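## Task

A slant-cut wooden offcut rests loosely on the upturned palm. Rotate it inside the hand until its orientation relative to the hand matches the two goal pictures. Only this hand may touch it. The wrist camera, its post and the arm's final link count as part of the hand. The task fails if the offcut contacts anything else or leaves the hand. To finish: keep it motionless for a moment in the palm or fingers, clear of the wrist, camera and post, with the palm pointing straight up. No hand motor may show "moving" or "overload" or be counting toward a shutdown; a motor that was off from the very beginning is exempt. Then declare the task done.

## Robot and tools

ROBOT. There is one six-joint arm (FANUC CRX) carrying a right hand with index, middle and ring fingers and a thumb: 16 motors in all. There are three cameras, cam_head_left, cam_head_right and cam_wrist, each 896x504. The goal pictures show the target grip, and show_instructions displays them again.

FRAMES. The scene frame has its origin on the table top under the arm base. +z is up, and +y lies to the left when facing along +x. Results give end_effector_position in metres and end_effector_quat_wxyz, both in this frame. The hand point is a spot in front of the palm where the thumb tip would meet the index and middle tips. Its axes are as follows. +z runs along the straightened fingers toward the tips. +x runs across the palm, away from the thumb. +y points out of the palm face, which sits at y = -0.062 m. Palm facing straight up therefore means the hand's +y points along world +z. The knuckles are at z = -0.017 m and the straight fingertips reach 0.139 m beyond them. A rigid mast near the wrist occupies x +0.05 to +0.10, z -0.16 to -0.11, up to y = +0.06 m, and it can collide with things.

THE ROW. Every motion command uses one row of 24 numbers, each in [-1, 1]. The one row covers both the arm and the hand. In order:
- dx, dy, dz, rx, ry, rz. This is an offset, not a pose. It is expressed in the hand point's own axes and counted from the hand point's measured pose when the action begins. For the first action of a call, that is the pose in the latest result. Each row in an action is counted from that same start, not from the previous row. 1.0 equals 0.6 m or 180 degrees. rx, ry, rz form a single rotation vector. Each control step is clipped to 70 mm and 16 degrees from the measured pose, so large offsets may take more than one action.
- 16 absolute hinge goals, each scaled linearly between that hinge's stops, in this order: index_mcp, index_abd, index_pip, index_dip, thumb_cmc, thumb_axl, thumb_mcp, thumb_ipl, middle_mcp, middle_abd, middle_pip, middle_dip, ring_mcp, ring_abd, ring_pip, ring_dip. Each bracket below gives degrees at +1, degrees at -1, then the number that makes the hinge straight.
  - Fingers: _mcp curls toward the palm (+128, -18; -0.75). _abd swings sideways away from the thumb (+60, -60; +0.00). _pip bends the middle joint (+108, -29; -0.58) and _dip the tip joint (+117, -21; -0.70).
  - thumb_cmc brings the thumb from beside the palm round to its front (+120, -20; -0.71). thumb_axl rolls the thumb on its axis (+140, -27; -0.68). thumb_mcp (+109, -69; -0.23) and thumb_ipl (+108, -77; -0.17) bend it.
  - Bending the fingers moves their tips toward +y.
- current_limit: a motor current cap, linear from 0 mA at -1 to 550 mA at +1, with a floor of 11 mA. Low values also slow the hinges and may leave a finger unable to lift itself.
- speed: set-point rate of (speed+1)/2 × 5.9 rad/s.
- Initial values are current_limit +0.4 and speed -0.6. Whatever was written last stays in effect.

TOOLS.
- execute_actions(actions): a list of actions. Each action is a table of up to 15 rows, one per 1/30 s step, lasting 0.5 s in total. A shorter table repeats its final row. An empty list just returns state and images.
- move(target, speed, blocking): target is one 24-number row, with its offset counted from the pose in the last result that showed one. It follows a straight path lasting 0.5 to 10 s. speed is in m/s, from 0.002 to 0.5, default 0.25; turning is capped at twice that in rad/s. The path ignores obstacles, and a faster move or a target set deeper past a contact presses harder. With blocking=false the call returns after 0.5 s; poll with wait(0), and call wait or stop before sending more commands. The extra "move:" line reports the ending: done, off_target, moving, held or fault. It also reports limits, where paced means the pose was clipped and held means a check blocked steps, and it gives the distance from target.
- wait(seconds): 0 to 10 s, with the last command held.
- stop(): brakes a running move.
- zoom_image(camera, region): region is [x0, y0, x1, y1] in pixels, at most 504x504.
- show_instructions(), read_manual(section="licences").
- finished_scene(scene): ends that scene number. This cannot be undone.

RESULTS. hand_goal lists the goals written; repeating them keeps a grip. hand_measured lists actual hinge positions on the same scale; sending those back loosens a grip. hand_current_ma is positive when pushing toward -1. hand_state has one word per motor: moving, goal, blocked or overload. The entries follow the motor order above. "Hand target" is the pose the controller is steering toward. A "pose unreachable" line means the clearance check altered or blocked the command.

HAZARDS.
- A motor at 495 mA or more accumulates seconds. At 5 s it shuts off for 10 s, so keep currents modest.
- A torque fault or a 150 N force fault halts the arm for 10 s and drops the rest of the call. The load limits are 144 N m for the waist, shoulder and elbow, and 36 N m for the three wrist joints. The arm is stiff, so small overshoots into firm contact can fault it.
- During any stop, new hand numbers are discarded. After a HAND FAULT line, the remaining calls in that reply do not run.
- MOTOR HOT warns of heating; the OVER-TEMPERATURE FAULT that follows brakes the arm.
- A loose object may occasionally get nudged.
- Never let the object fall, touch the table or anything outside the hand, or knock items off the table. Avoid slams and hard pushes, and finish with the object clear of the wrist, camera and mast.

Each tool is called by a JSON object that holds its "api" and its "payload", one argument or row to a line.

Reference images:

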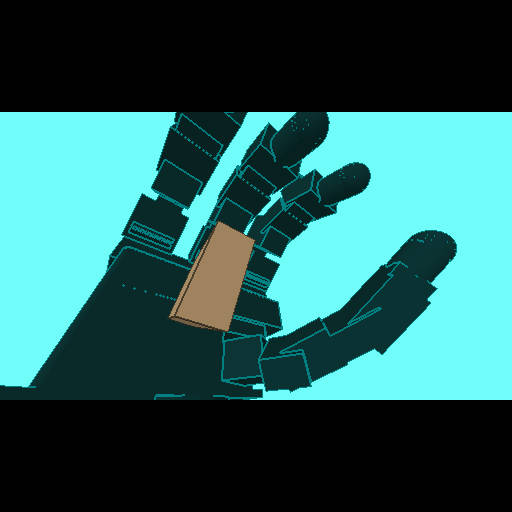

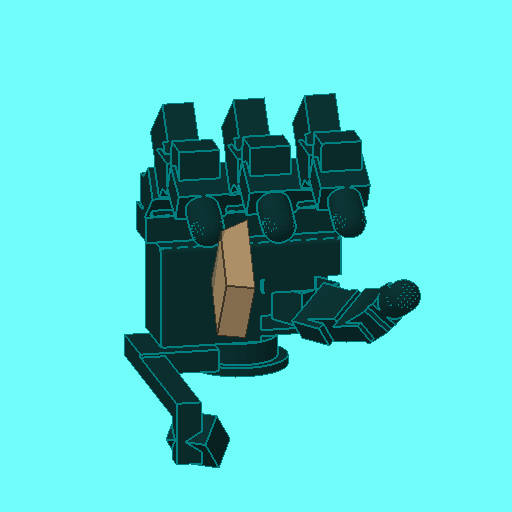

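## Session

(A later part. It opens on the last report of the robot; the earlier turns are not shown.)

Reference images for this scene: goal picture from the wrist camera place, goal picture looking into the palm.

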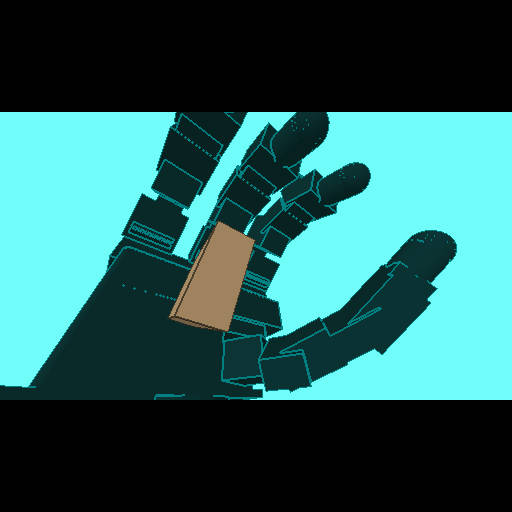

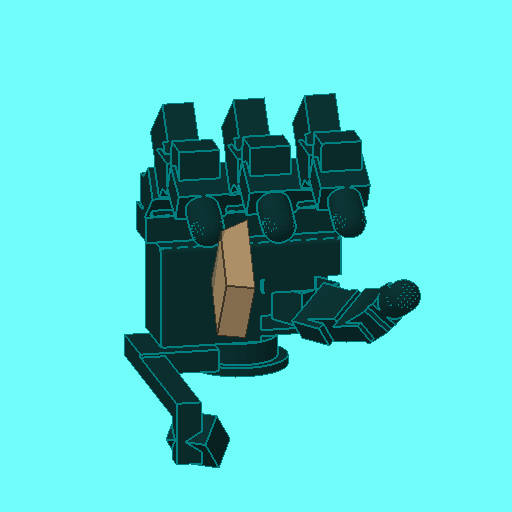

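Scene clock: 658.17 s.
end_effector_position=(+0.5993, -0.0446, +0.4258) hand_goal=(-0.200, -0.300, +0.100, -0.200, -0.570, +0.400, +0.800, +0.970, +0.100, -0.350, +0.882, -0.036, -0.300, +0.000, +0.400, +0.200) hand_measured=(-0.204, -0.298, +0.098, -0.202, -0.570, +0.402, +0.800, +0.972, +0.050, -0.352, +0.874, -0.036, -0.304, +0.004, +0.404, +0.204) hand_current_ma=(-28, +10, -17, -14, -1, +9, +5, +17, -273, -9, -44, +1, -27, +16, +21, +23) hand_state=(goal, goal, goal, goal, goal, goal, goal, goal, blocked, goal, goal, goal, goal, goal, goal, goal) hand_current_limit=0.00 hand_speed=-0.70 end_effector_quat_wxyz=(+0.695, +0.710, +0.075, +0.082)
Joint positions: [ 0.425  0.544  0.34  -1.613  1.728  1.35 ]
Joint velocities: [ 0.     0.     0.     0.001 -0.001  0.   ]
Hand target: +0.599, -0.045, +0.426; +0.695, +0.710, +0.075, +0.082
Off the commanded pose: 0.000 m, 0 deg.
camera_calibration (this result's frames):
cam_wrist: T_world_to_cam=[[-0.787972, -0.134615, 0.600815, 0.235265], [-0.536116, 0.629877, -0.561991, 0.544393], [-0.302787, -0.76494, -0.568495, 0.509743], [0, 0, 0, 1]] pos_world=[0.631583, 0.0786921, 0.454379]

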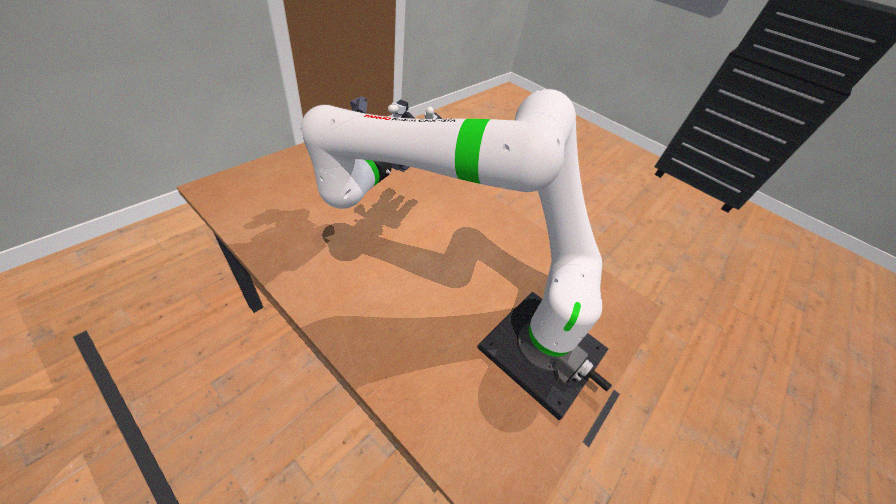

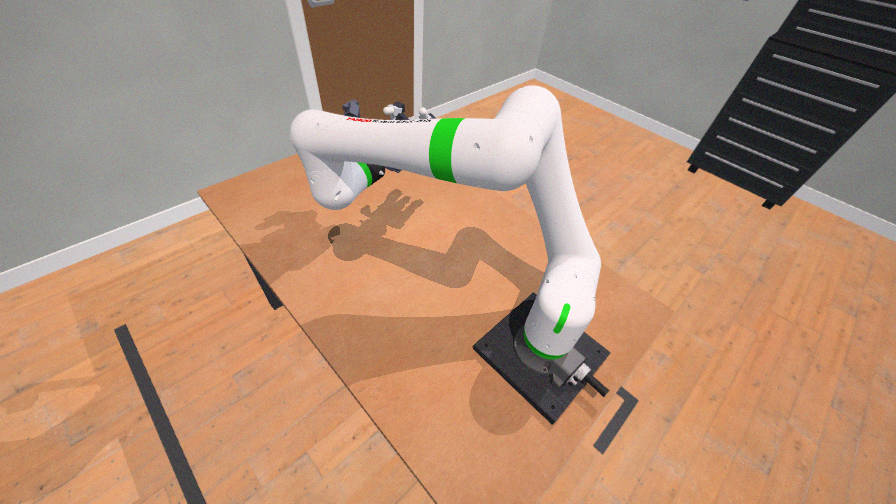

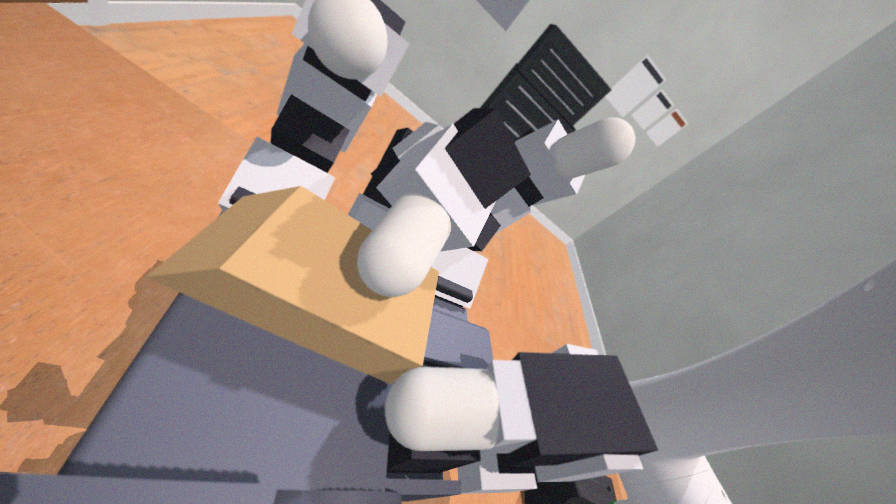

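{"api": "execute_actions", "payload": {
  "actions": [
    [[0,0,0,0,0,0,-0.2,-0.3,0.1,-0.2,-0.57,0.4,0.8,0.97,-0.1,-0.2,0.7,0.1,-0.342,0.0,0.5,0.464,0,-0.4]],
    [[0,0,0,0,0,0,-0.2,-0.3,0.1,-0.2,-0.57,0.4,0.8,0.97,-0.342,0,0.59,0.464,-0.342,0.0,0.59,0.6,0,-0.4]],
    [[0,0,0,0,0,0,-0.2,-0.3,0.1,-0.2,-0.57,0.4,0.8,0.97,-0.342,0,0.65,0.754,-0.342,0.0,0.737,0.754,0,-0.4]],
    [[0,0,0,0,0,0,-0.2,-0.3,0.1,-0.2,-0.57,0.4,0.8,0.97,-0.342,0,0.78,0.754,-0.342,0.0,0.9,0.7,0,-0.6]],
    [[0,0,0,0,0,0,-0.2,-0.3,0.1,-0.2,-0.57,0.4,0.8,0.97,-0.342,0,0.9,0.7,-0.28,0.0,0.9,0.66,0,-0.6]],
    [[0,0,0,0,0,0,-0.2,-0.3,0.1,-0.2,-0.57,0.4,0.8,0.97,-0.28,0,0.9,0.66,-0.205,0.0,0.883,0.61,0,-0.7]]
  ]
}}

Scene clock: 683.17 s.
end_effector_position=(+0.5993, -0.0446, +0.4258) hand_goal=(-0.200, -0.300, +0.100, -0.200, -0.570, +0.400, +0.800, +0.970, -0.280, +0.000, +0.900, +0.660, -0.206, +0.000, +0.882, +0.610) hand_measured=(-0.204, -0.298, +0.098, -0.202, -0.570, +0.402, +0.800, +0.972, -0.298, -0.004, +0.900, +0.664, -0.220, +0.004, +0.888, +0.614) hand_current_ma=(-28, +10, -17, -14, -1, +9, +5, +17, -93, -14, -4, +18, -82, +14, +32, +22) hand_state=(goal, goal, goal, goal, goal, goal, goal, goal, goal, goal, goal, goal, goal, goal, goal, goal) hand_current_limit=0.00 hand_speed=-0.70 end_effector_quat_wxyz=(+0.695, +0.710, +0.075, +0.082)
Joint positions: [ 0.425  0.544  0.34  -1.613  1.728  1.35 ]
Joint velocities: [ 0.     0.001 -0.001 -0.001  0.    -0.   ]
Hand target: +0.599, -0.045, +0.426; +0.695, +0.710, +0.075, +0.082
Off the commanded pose: 0.000 m, 0 deg.
camera_calibration (this result's frames):
cam_wrist: T_world_to_cam=[[-0.787972, -0.134615, 0.600815, 0.235265], [-0.536115, 0.629878, -0.561991, 0.544393], [-0.302787, -0.76494, -0.568495, 0.509743], [0, 0, 0, 1]] pos_world=[0.631583, 0.078692, 0.454379]

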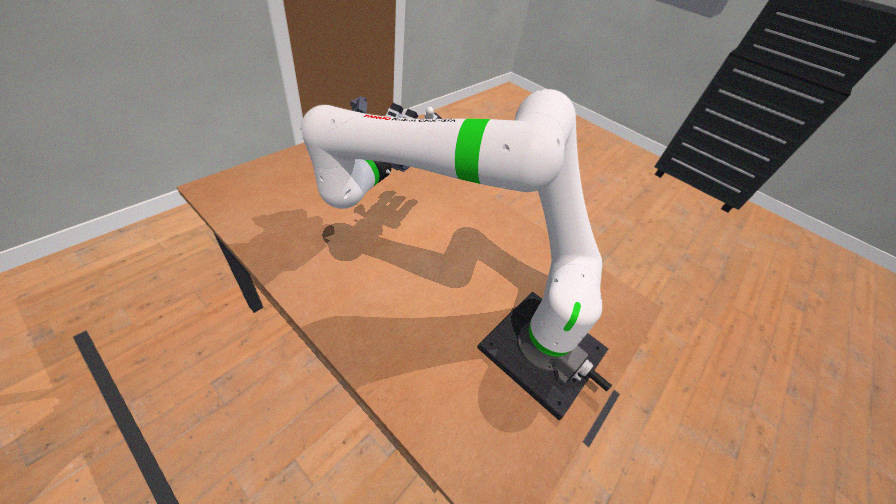

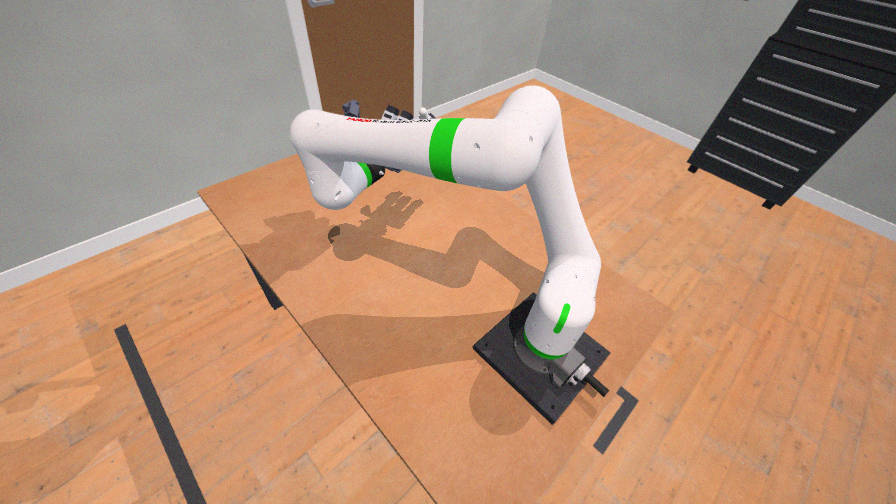

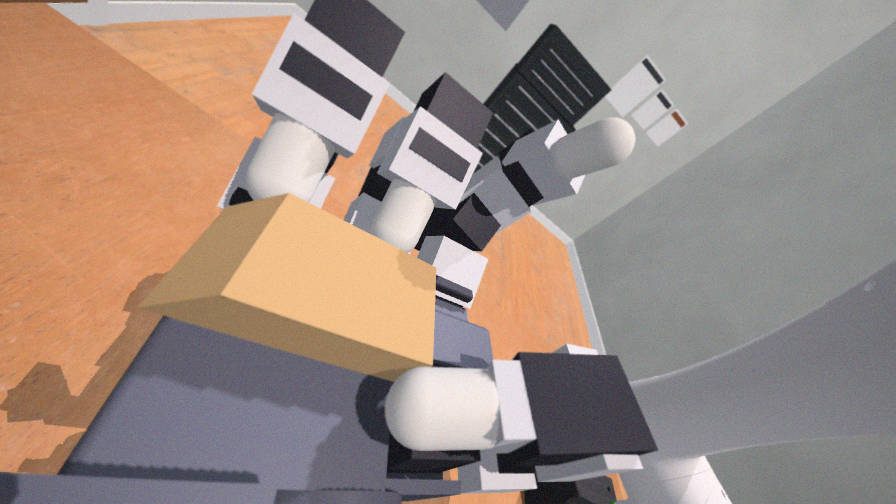

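{"api": "execute_actions", "payload": {
  "actions": []
}}

Scene clock: 726.07 s.
end_effector_position=(+0.5993, -0.0446, +0.4258) hand_goal=(-0.200, -0.300, +0.100, -0.200, -0.570, +0.400, +0.800, +0.970, -0.280, +0.000, +0.900, +0.660, -0.206, +0.000, +0.882, +0.610) hand_measured=(-0.204, -0.298, +0.098, -0.202, -0.570, +0.402, +0.800, +0.972, -0.298, -0.004, +0.900, +0.664, -0.220, +0.004, +0.888, +0.614) hand_current_ma=(-28, +10, -17, -14, -1, +9, +5, +17, -93, -14, -4, +18, -82, +14, +32, +22) hand_state=(goal, goal, goal, goal, goal, goal, goal, goal, goal, goal, goal, goal, goal, goal, goal, goal) hand_current_limit=0.00 hand_speed=-0.70 end_effector_quat_wxyz=(+0.695, +0.710, +0.075, +0.082)
Joint positions: [ 0.425  0.544  0.34  -1.613  1.728  1.35 ]
Joint velocities: [-0.     0.001  0.    -0.001  0.    -0.   ]
Hand target: +0.599, -0.045, +0.426; +0.695, +0.710, +0.075, +0.082
Off the commanded pose: 0.000 m, 0 deg.
camera_calibration (this result's frames):
cam_wrist: T_world_to_cam=[[-0.787972, -0.134615, 0.600815, 0.235265], [-0.536115, 0.629878, -0.561992, 0.544393], [-0.302787, -0.76494, -0.568495, 0.509743], [0, 0, 0, 1]] pos_world=[0.631583, 0.078692, 0.45438]

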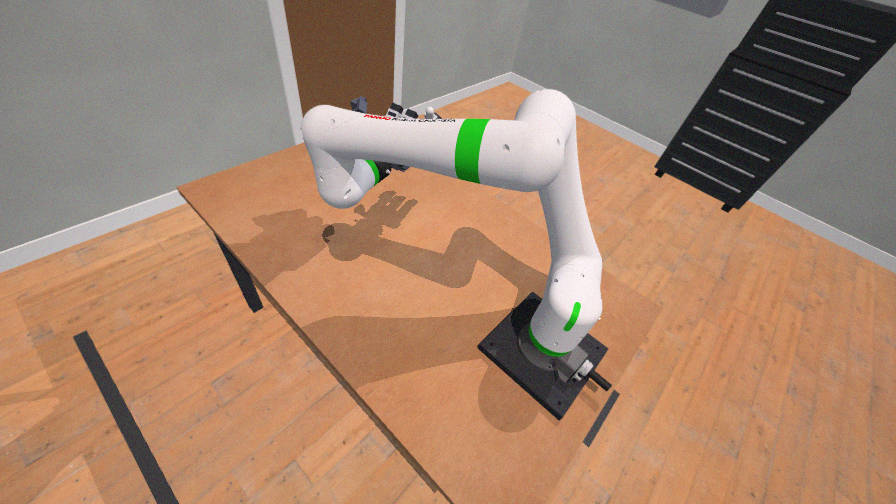

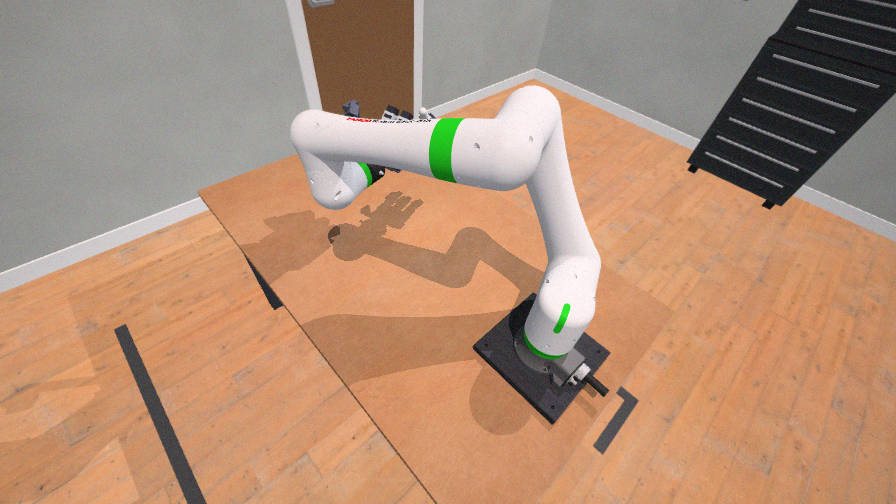

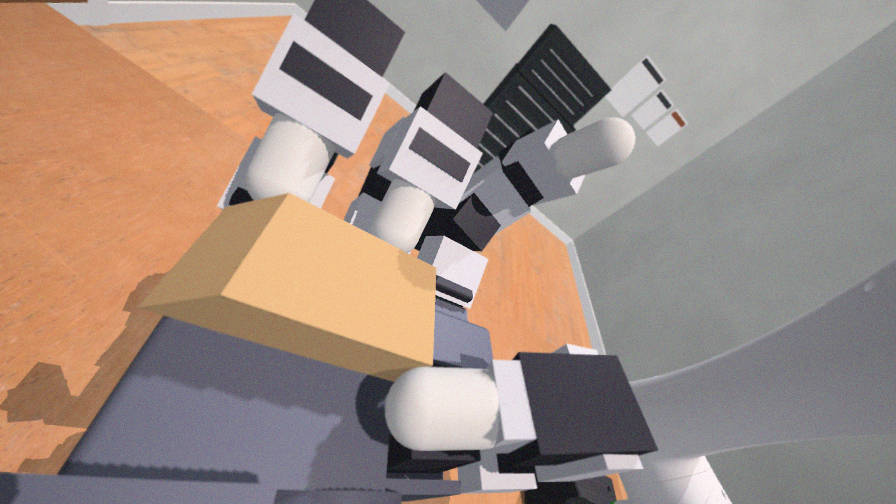

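{"api": "execute_actions", "payload": {
  "actions": [
    [[0,0,0,0,0,0,-0.2,-0.3,0.1,-0.2,-0.286,0.45,0.73,0.97,-0.28,0,0.9,0.66,-0.45,0,0.8,0.4,0,-0.7]],
    [[0,0,0,0,0,0,-0.2,-0.3,0.1,-0.2,-0.286,0.27,0.73,0.97,-0.25,0,0.9,0.62,-0.45,0,0.8,0.4,0,-0.7]],
    [[0,0,0,0,0,0,-0.2,-0.3,0.1,-0.2,-0.286,0.27,0.73,0.97,-0.25,0,0.9,0.62,-0.45,0,0.8,0.4,0,-0.7]]
  ]
}}

Scene clock: 748.53 s.
end_effector_position=(+0.5993, -0.0446, +0.4258) hand_goal=(-0.200, -0.300, +0.100, -0.200, -0.286, +0.270, +0.730, +0.970, -0.250, +0.000, +0.900, +0.620, -0.450, +0.000, +0.800, +0.400) hand_measured=(-0.204, -0.298, +0.098, -0.202, -0.290, +0.284, +0.734, +0.972, -0.266, -0.004, +0.900, +0.624, -0.454, +0.004, +0.806, +0.404) hand_current_ma=(-28, +10, -17, -14, -23, +95, +26, +14, -90, -14, -3, +21, -26, +14, +29, +23) hand_state=(goal, goal, goal, goal, goal, goal, goal, goal, goal, goal, goal, goal, goal, goal, goal, goal) hand_current_limit=0.00 hand_speed=-0.70 end_effector_quat_wxyz=(+0.695, +0.710, +0.075, +0.082)
Joint positions: [ 0.425  0.544  0.34  -1.613  1.728  1.35 ]
Joint velocities: [-0.    -0.001  0.     0.001 -0.001  0.   ]
Hand target: +0.599, -0.045, +0.426; +0.695, +0.710, +0.075, +0.082
Off the commanded pose: 0.000 m, 0 deg.
camera_calibration (this result's frames):
cam_wrist: T_world_to_cam=[[-0.787972, -0.134615, 0.600815, 0.235265], [-0.536116, 0.629878, -0.561991, 0.544393], [-0.302787, -0.76494, -0.568495, 0.509743], [0, 0, 0, 1]] pos_world=[0.631583, 0.078692, 0.454379]

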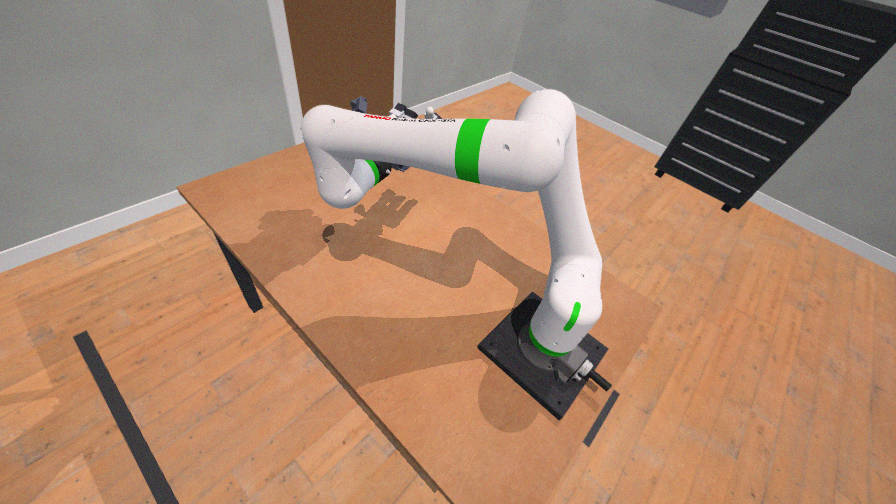

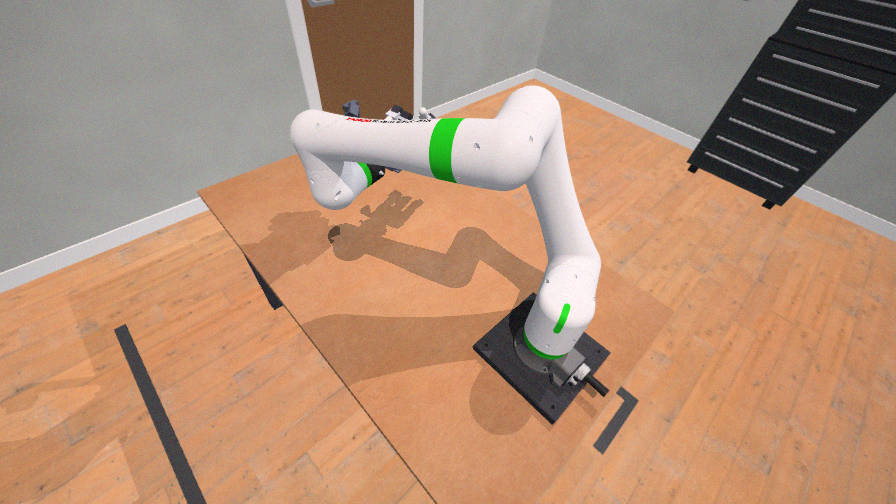

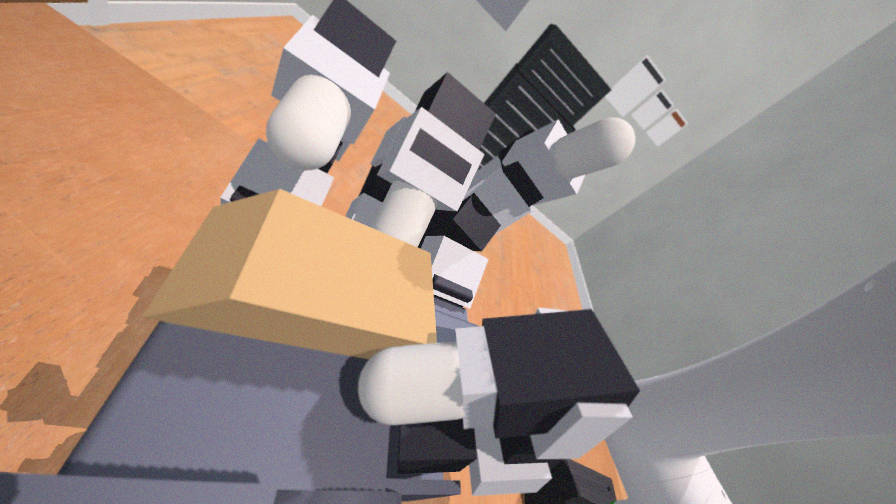

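{"api": "execute_actions", "payload": {
  "actions": [
    [[0,0,0,0,0,0,-0.2,-0.3,0.1,-0.2,-0.286,0.25,0.73,0.97,-0.23,0,0.9,0.6,-0.45,0,0.8,0.4,0.2,-0.8]],
    [[0,0,0,0,0,0,-0.2,-0.3,0.1,-0.2,-0.21,0.26,0.65,0.97,-0.235,0,0.88,0.56,-0.45,0,0.8,0.4,0.2,-0.8]],
    [[0,0,0,0,0,0,-0.2,-0.3,0.1,-0.2,-0.143,0.27,0.56,0.97,-0.24,0,0.84,0.52,-0.45,0,0.8,0.4,0.2,-0.8]],
    [[0,0,0,0,0,0,-0.2,-0.3,0.1,-0.2,-0.07,0.28,0.46,0.97,-0.24,0,0.78,0.48,-0.45,0,0.8,0.4,0.2,-0.8]]
  ]
}}

Scene clock: 790.50 s.
end_effector_position=(+0.5993, -0.0446, +0.4258) hand_goal=(-0.200, -0.300, +0.100, -0.200, -0.070, +0.280, +0.460, +0.970, -0.240, +0.000, +0.780, +0.480, -0.450, +0.000, +0.800, +0.400) hand_measured=(-0.204, -0.298, +0.098, -0.202, -0.080, +0.316, +0.468, +0.978, -0.282, -0.004, +0.788, +0.580, -0.454, +0.004, +0.806, +0.404) hand_current_ma=(-28, +10, -17, -14, -55, +249, +47, +56, -226, -15, +47, +317, -26, +14, +29, +23) hand_state=(goal, goal, goal, goal, goal, blocked, goal, goal, blocked, goal, goal, moving, goal, goal, goal, goal) hand_current_limit=0.20 hand_speed=-0.80 end_effector_quat_wxyz=(+0.695, +0.710, +0.075, +0.082)
Joint positions: [ 0.425  0.544  0.34  -1.613  1.728  1.35 ]
Joint velocities: [ 0.  0. -0.  0.  0. -0.]
Hand target: +0.599, -0.045, +0.426; +0.695, +0.710, +0.075, +0.082
Off the commanded pose: 0.000 m, 0 deg.
camera_calibration (this result's frames):
cam_wrist: T_world_to_cam=[[-0.787972, -0.134615, 0.600815, 0.235265], [-0.536115, 0.629878, -0.561991, 0.544393], [-0.302787, -0.76494, -0.568495, 0.509743], [0, 0, 0, 1]] pos_world=[0.631583, 0.078692, 0.45438]

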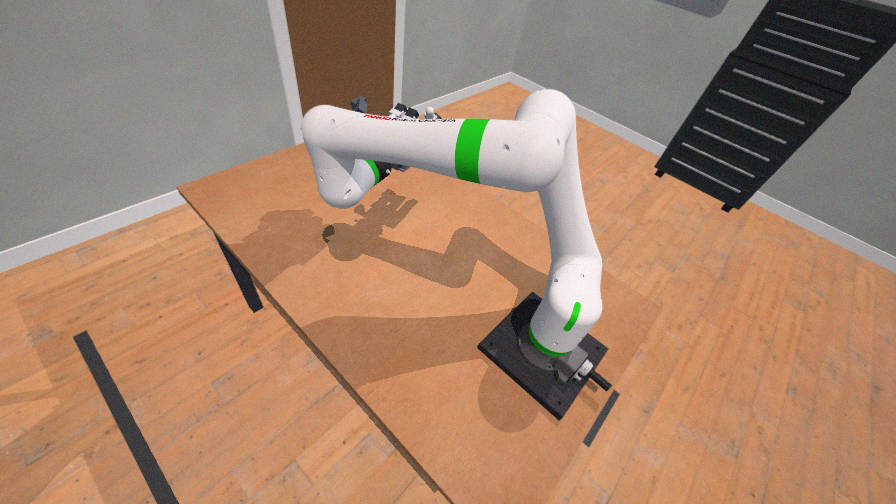

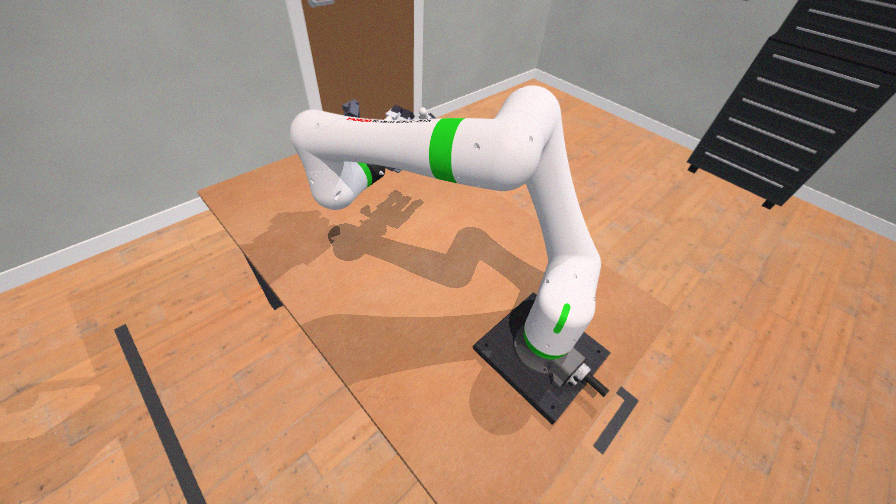

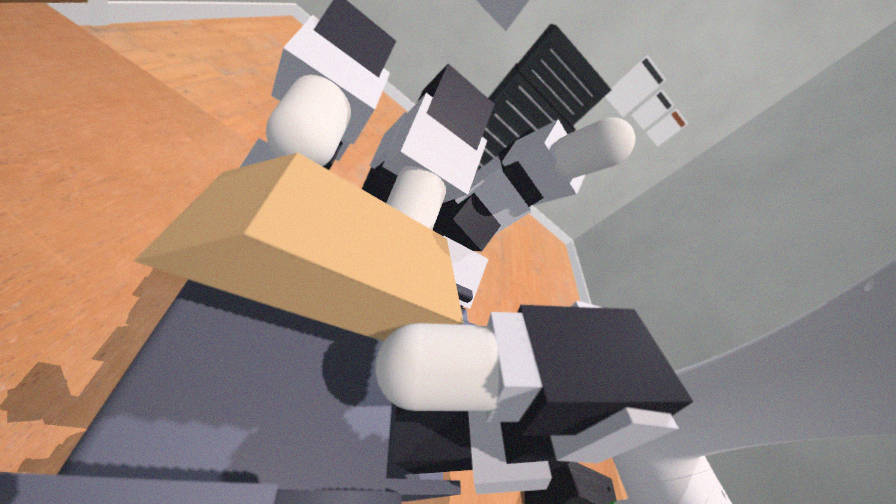

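{"api": "execute_actions", "payload": {
  "actions": [
    [[0,0,0,0,0,0,-0.2,-0.3,0.1,-0.2,-0.07,0.305,0.46,0.97,-0.28,0,0.78,0.55,-0.45,0,0.8,0.4,0.2,-0.85]],
    [[0,0,0,0,0,0,-0.2,-0.3,0.1,-0.2,-0.07,0.305,0.46,0.97,-0.28,0,0.78,0.55,-0.45,0,0.8,0.4,0.2,-0.85]]
  ]
}}

Scene clock: 800.10 s.
end_effector_position=(+0.5993, -0.0446, +0.4258) hand_goal=(-0.200, -0.300, +0.100, -0.200, -0.070, +0.304, +0.460, +0.970, -0.280, +0.000, +0.780, +0.550, -0.450, +0.000, +0.800, +0.400) hand_measured=(-0.204, -0.298, +0.098, -0.202, -0.076, +0.324, +0.466, +0.978, -0.298, -0.004, +0.786, +0.564, -0.454, +0.004, +0.806, +0.404) hand_current_ma=(-28, +10, -17, -14, -32, +136, +43, +54, -101, -15, +39, +72, -26, +14, +29, +23) hand_state=(goal, goal, goal, goal, goal, goal, goal, goal, goal, goal, goal, goal, goal, goal, goal, goal) hand_current_limit=0.20 hand_speed=-0.85 end_effector_quat_wxyz=(+0.695, +0.710, +0.075, +0.082)
Joint positions: [ 0.425  0.544  0.34  -1.613  1.728  1.35 ]
Joint velocities: [ 0.     0.001  0.    -0.    -0.001 -0.   ]
Hand target: +0.599, -0.045, +0.426; +0.695, +0.710, +0.075, +0.082
Off the commanded pose: 0.000 m, 0 deg.
camera_calibration (this result's frames):
cam_wrist: T_world_to_cam=[[-0.787972, -0.134615, 0.600815, 0.235265], [-0.536115, 0.629878, -0.561992, 0.544393], [-0.302787, -0.76494, -0.568495, 0.509743], [0, 0, 0, 1]] pos_world=[0.631583, 0.0786919, 0.45438]

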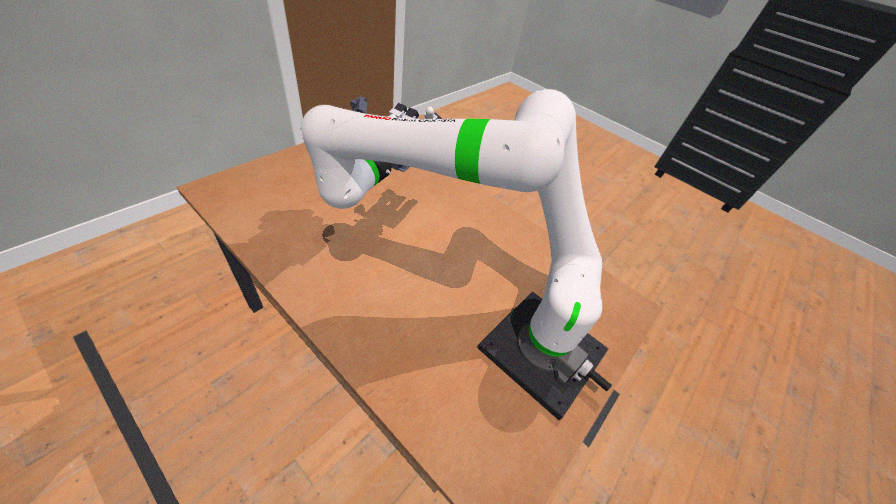

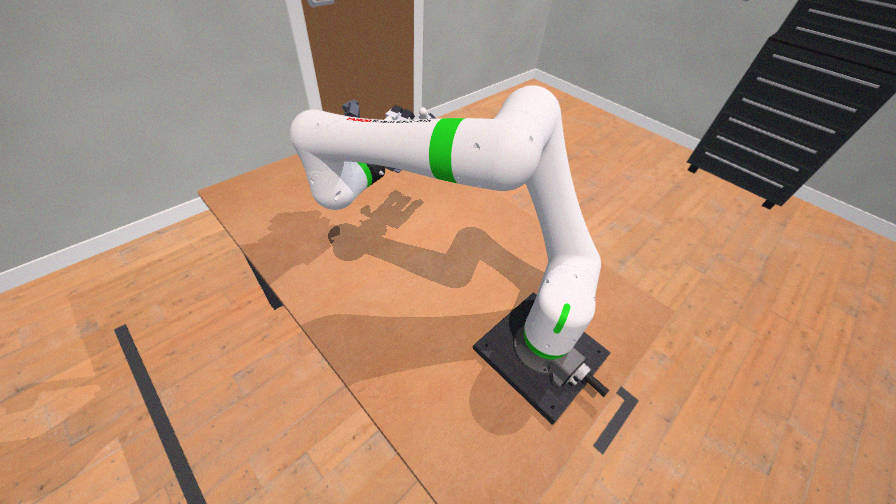

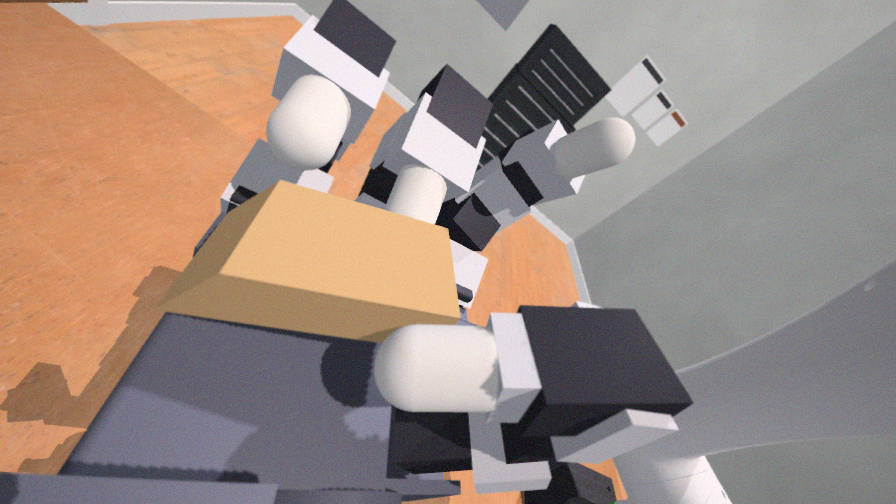

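{"api": "execute_actions", "payload": {
  "actions": [
    [[0,0,0,0,0,0,-0.2,-0.3,0.1,-0.2,-0.03,0.31,0.41,0.97,-0.268,0,0.72,0.545,-0.45,0,0.8,0.4,0.2,-0.85]],
    [[0,0,0,0,0,0,-0.2,-0.3,0.1,-0.2,0,0.31,0.36,0.97,-0.256,0,0.664,0.536,-0.45,0,0.8,0.4,0.2,-0.85]],
    [[0,0,0,0,0,0,-0.2,-0.3,0.1,-0.2,0,0.312,0.32,0.97,-0.235,0,0.59,0.536,-0.45,0,0.8,0.4,0.2,-0.85]],
    [[0,0,0,0,0,0,-0.2,-0.3,0.1,-0.2,0,0.315,0.28,0.97,-0.215,0,0.518,0.536,-0.45,0,0.8,0.4,0.2,-0.85]]
  ]
}}

Scene clock: 820.17 s.
end_effector_position=(+0.5993, -0.0446, +0.4258) hand_goal=(-0.200, -0.300, +0.100, -0.200, +0.000, +0.314, +0.280, +0.970, -0.216, +0.000, +0.518, +0.536, -0.450, +0.000, +0.800, +0.400) hand_measured=(-0.204, -0.298, +0.098, -0.202, -0.006, +0.324, +0.286, +0.976, -0.252, -0.004, +0.522, +0.548, -0.454, +0.004, +0.806, +0.404) hand_current_ma=(-28, +10, -17, -14, -26, +68, +39, +46, -192, -15, +20, +66, -26, +14, +29, +23) hand_state=(goal, goal, goal, goal, goal, goal, goal, goal, blocked, goal, goal, goal, goal, goal, goal, goal) hand_current_limit=0.20 hand_speed=-0.85 end_effector_quat_wxyz=(+0.695, +0.710, +0.075, +0.082)
Joint positions: [ 0.425  0.544  0.34  -1.613  1.728  1.35 ]
Joint velocities: [ 0.    -0.     0.001 -0.     0.002  0.   ]
Hand target: +0.599, -0.045, +0.426; +0.695, +0.710, +0.075, +0.082
Off the commanded pose: 0.000 m, 0 deg.
camera_calibration (this result's frames):
cam_wrist: T_world_to_cam=[[-0.787972, -0.134615, 0.600815, 0.235265], [-0.536116, 0.629878, -0.561991, 0.544393], [-0.302787, -0.76494, -0.568495, 0.509743], [0, 0, 0, 1]] pos_world=[0.631583, 0.078692, 0.454379]

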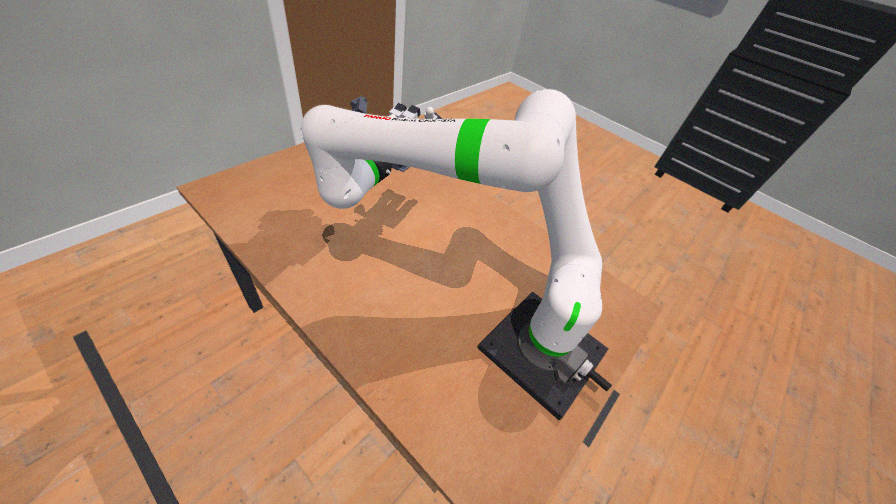

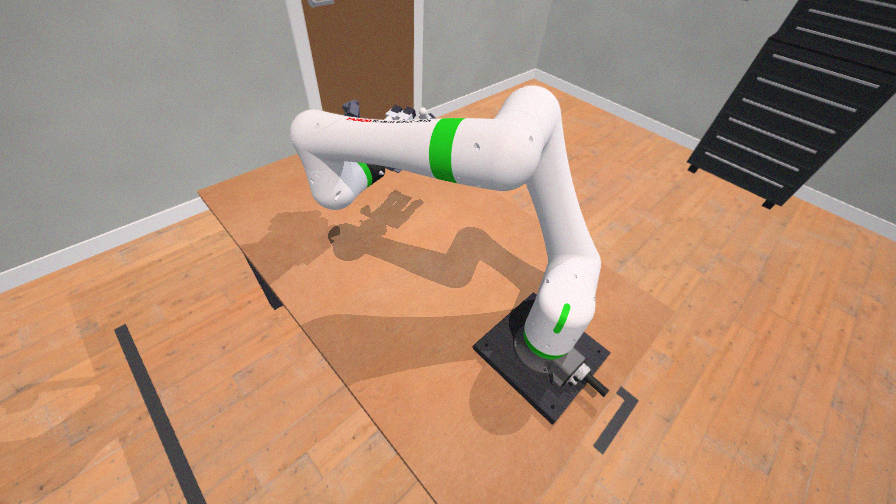

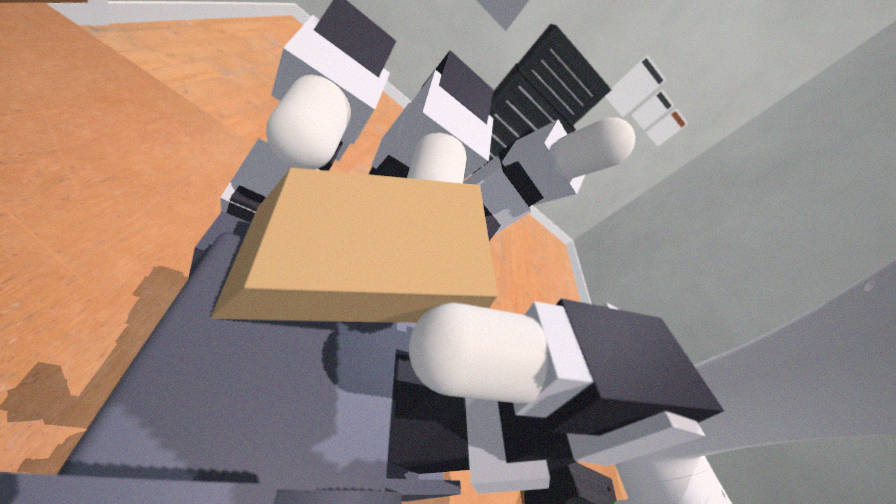

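{"api": "execute_actions", "payload": {
  "actions": [
    [[0,0,0,0,0,0,-0.2,-0.3,0.1,-0.2,0.07,0.315,0.19,0.97,-0.195,0,0.445,0.515,-0.45,0,0.8,0.4,0.2,-0.85]],
    [[0,0,0,0,0,0,-0.2,-0.3,0.1,-0.2,0.143,0.315,0.09,0.97,-0.17,0,0.372,0.493,-0.45,0,0.8,0.4,0.2,-0.85]],
    [[0,0,0,0,0,0,-0.2,-0.3,0.1,-0.2,0.21,0.312,0.0,0.97,-0.15,0,0.32,0.455,-0.45,0,0.8,0.4,0.2,-0.85]],
    [[0,0,0,0,0,0,-0.2,-0.3,0.1,-0.2,0.21,0.312,0.0,0.97,-0.15,0,0.32,0.455,-0.45,0,0.8,0.4,0.2,-0.85]]
  ]
}}

Scene clock: 842.00 s.
end_effector_position=(+0.5993, -0.0446, +0.4258) hand_goal=(-0.200, -0.300, +0.100, -0.200, +0.210, +0.312, +0.000, +0.970, -0.150, +0.000, +0.320, +0.454, -0.450, +0.000, +0.800, +0.400) hand_measured=(-0.204, -0.298, +0.098, -0.202, +0.206, +0.324, +0.006, +0.976, -0.188, -0.002, +0.320, +0.462, -0.454, +0.004, +0.806, +0.404) hand_current_ma=(-28, +10, -17, -14, -17, +87, +37, +45, -201, -13, +4, +42, -26, +14, +29, +23) hand_state=(goal, goal, goal, goal, goal, goal, goal, goal, blocked, goal, goal, goal, goal, goal, goal, goal) hand_current_limit=0.20 hand_speed=-0.85 end_effector_quat_wxyz=(+0.695, +0.710, +0.075, +0.082)
Joint positions: [ 0.425  0.544  0.34  -1.613  1.728  1.35 ]
Joint velocities: [ 0.     0.    -0.     0.     0.001  0.001]
Hand target: +0.599, -0.045, +0.426; +0.695, +0.710, +0.075, +0.082
Off the commanded pose: 0.000 m, 0 deg.
camera_calibration (this result's frames):
cam_wrist: T_world_to_cam=[[-0.787972, -0.134615, 0.600815, 0.235265], [-0.536116, 0.629877, -0.561991, 0.544393], [-0.302787, -0.76494, -0.568495, 0.509742], [0, 0, 0, 1]] pos_world=[0.631583, 0.0786921, 0.454379]

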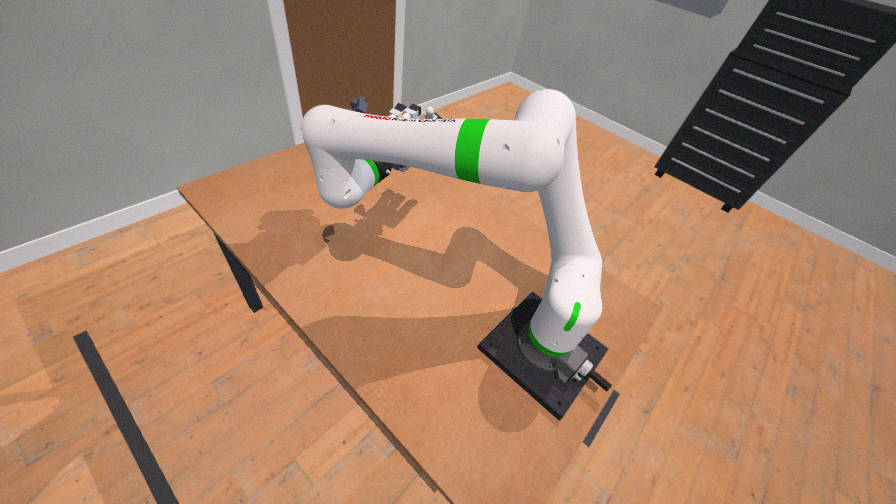

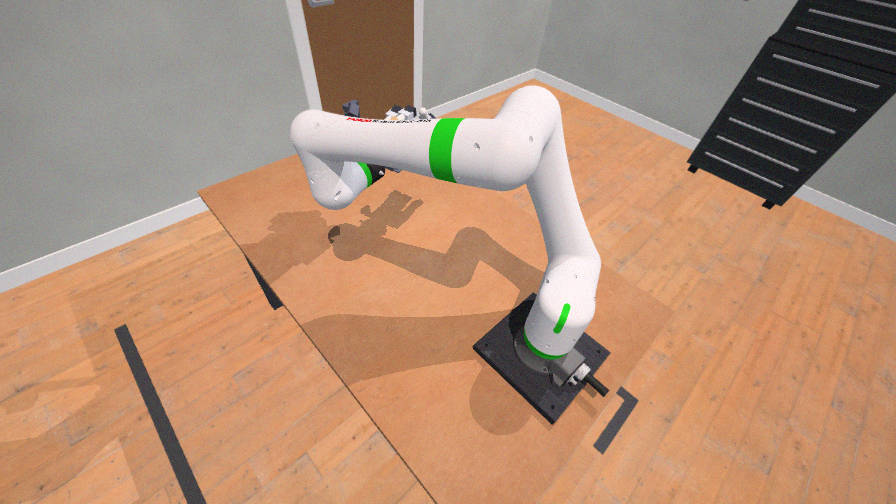

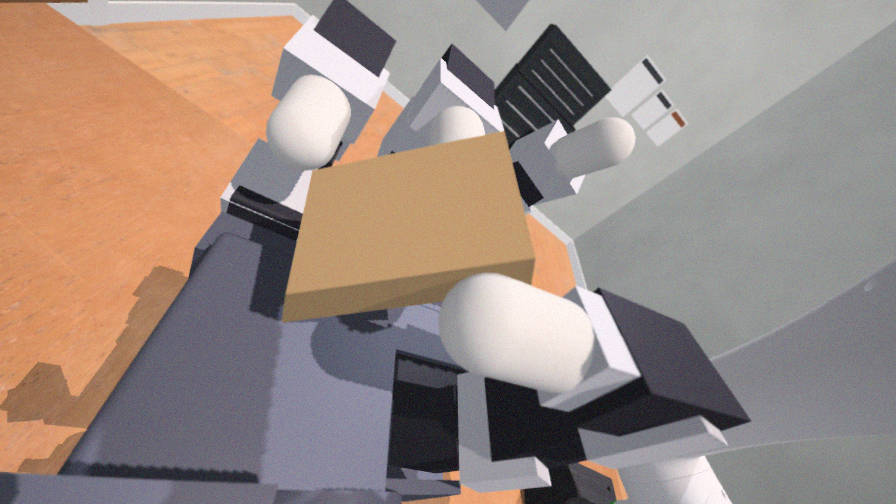

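{"api": "execute_actions", "payload": {
  "actions": [
    [[0,0,0,0,0,0,-0.2,-0.3,0.1,-0.2,0.286,0.312,-0.08,0.97,-0.135,0,0.25,0.40,-0.45,0,0.8,0.4,0.2,-0.85]],
    [[0,0,0,0,0,0,-0.2,-0.3,0.1,-0.2,0.357,0.31,-0.17,0.97,-0.10,0,0.18,0.35,-0.45,0,0.8,0.4,0.2,-0.85]],
    [[0,0,0,0,0,0,-0.2,-0.3,0.1,-0.2,0.357,0.31,-0.17,0.97,-0.10,0,0.18,0.35,-0.45,0,0.8,0.4,0.2,-0.85]]
  ]
}}

Scene clock: 887.47 s.
end_effector_position=(+0.5993, -0.0446, +0.4258) hand_goal=(-0.200, -0.300, +0.100, -0.200, +0.356, +0.310, -0.170, +0.970, -0.100, +0.000, +0.180, +0.350, -0.450, +0.000, +0.800, +0.400) hand_measured=(-0.206, -0.298, +0.098, -0.202, +0.352, +0.312, -0.166, +0.976, -0.118, -0.002, +0.184, +0.354, -0.454, +0.004, +0.806, +0.404) hand_current_ma=(-29, +10, -17, -14, -20, +13, +27, +36, -95, -13, +21, +21, -28, +14, +29, +23) hand_state=(goal, goal, goal, goal, goal, goal, goal, goal, goal, goal, goal, goal, goal, goal, goal, goal) hand_current_limit=0.20 hand_speed=-0.85 end_effector_quat_wxyz=(+0.695, +0.710, +0.075, +0.082)
Joint positions: [ 0.425  0.544  0.34  -1.613  1.728  1.35 ]
Joint velocities: [ 0.     0.001  0.    -0.001  0.002  0.001]
Hand target: +0.599, -0.045, +0.426; +0.695, +0.710, +0.075, +0.082
Off the commanded pose: 0.000 m, 0 deg.
camera_calibration (this result's frames):
cam_wrist: T_world_to_cam=[[-0.787972, -0.134615, 0.600815, 0.235265], [-0.536116, 0.629877, -0.561991, 0.544393], [-0.302787, -0.76494, -0.568495, 0.509742], [0, 0, 0, 1]] pos_world=[0.631583, 0.078692, 0.454379]

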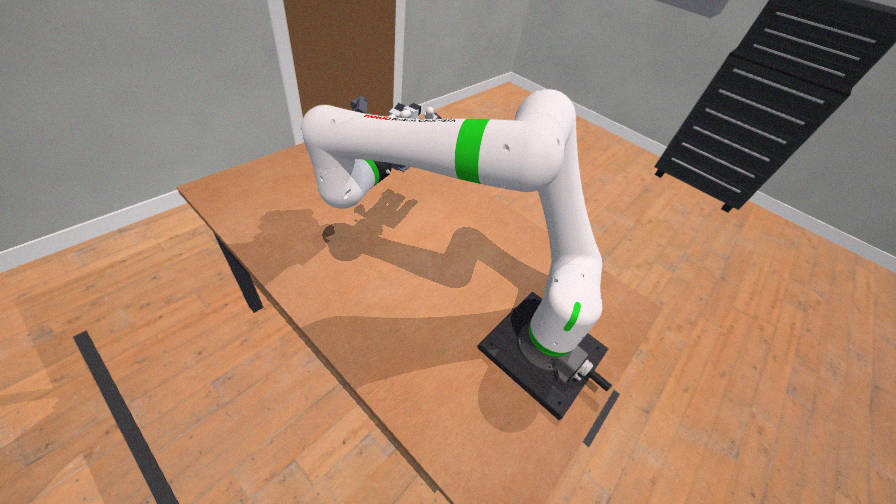

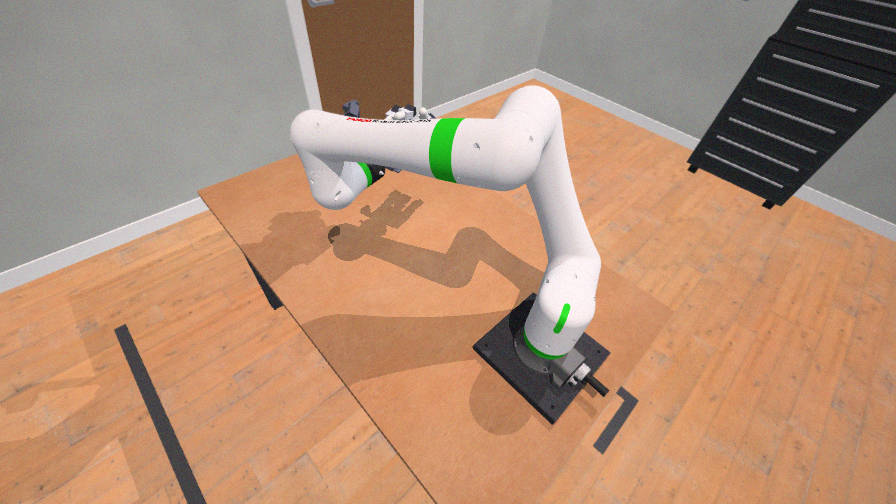

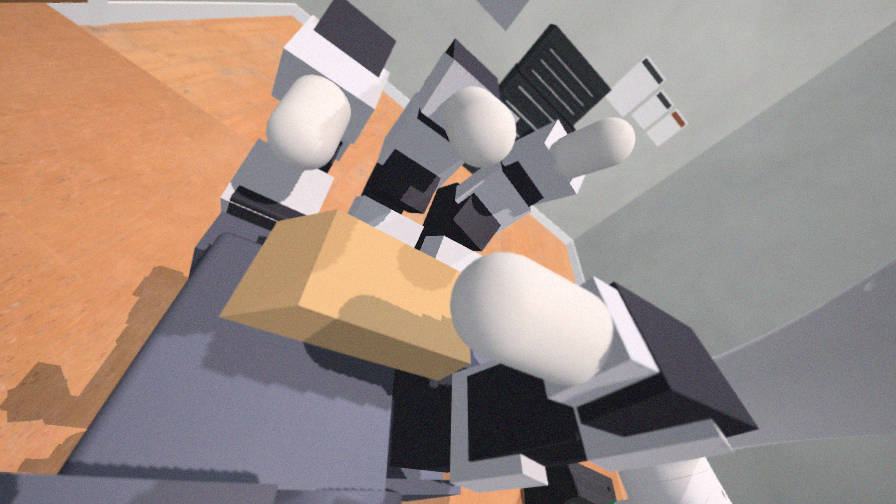

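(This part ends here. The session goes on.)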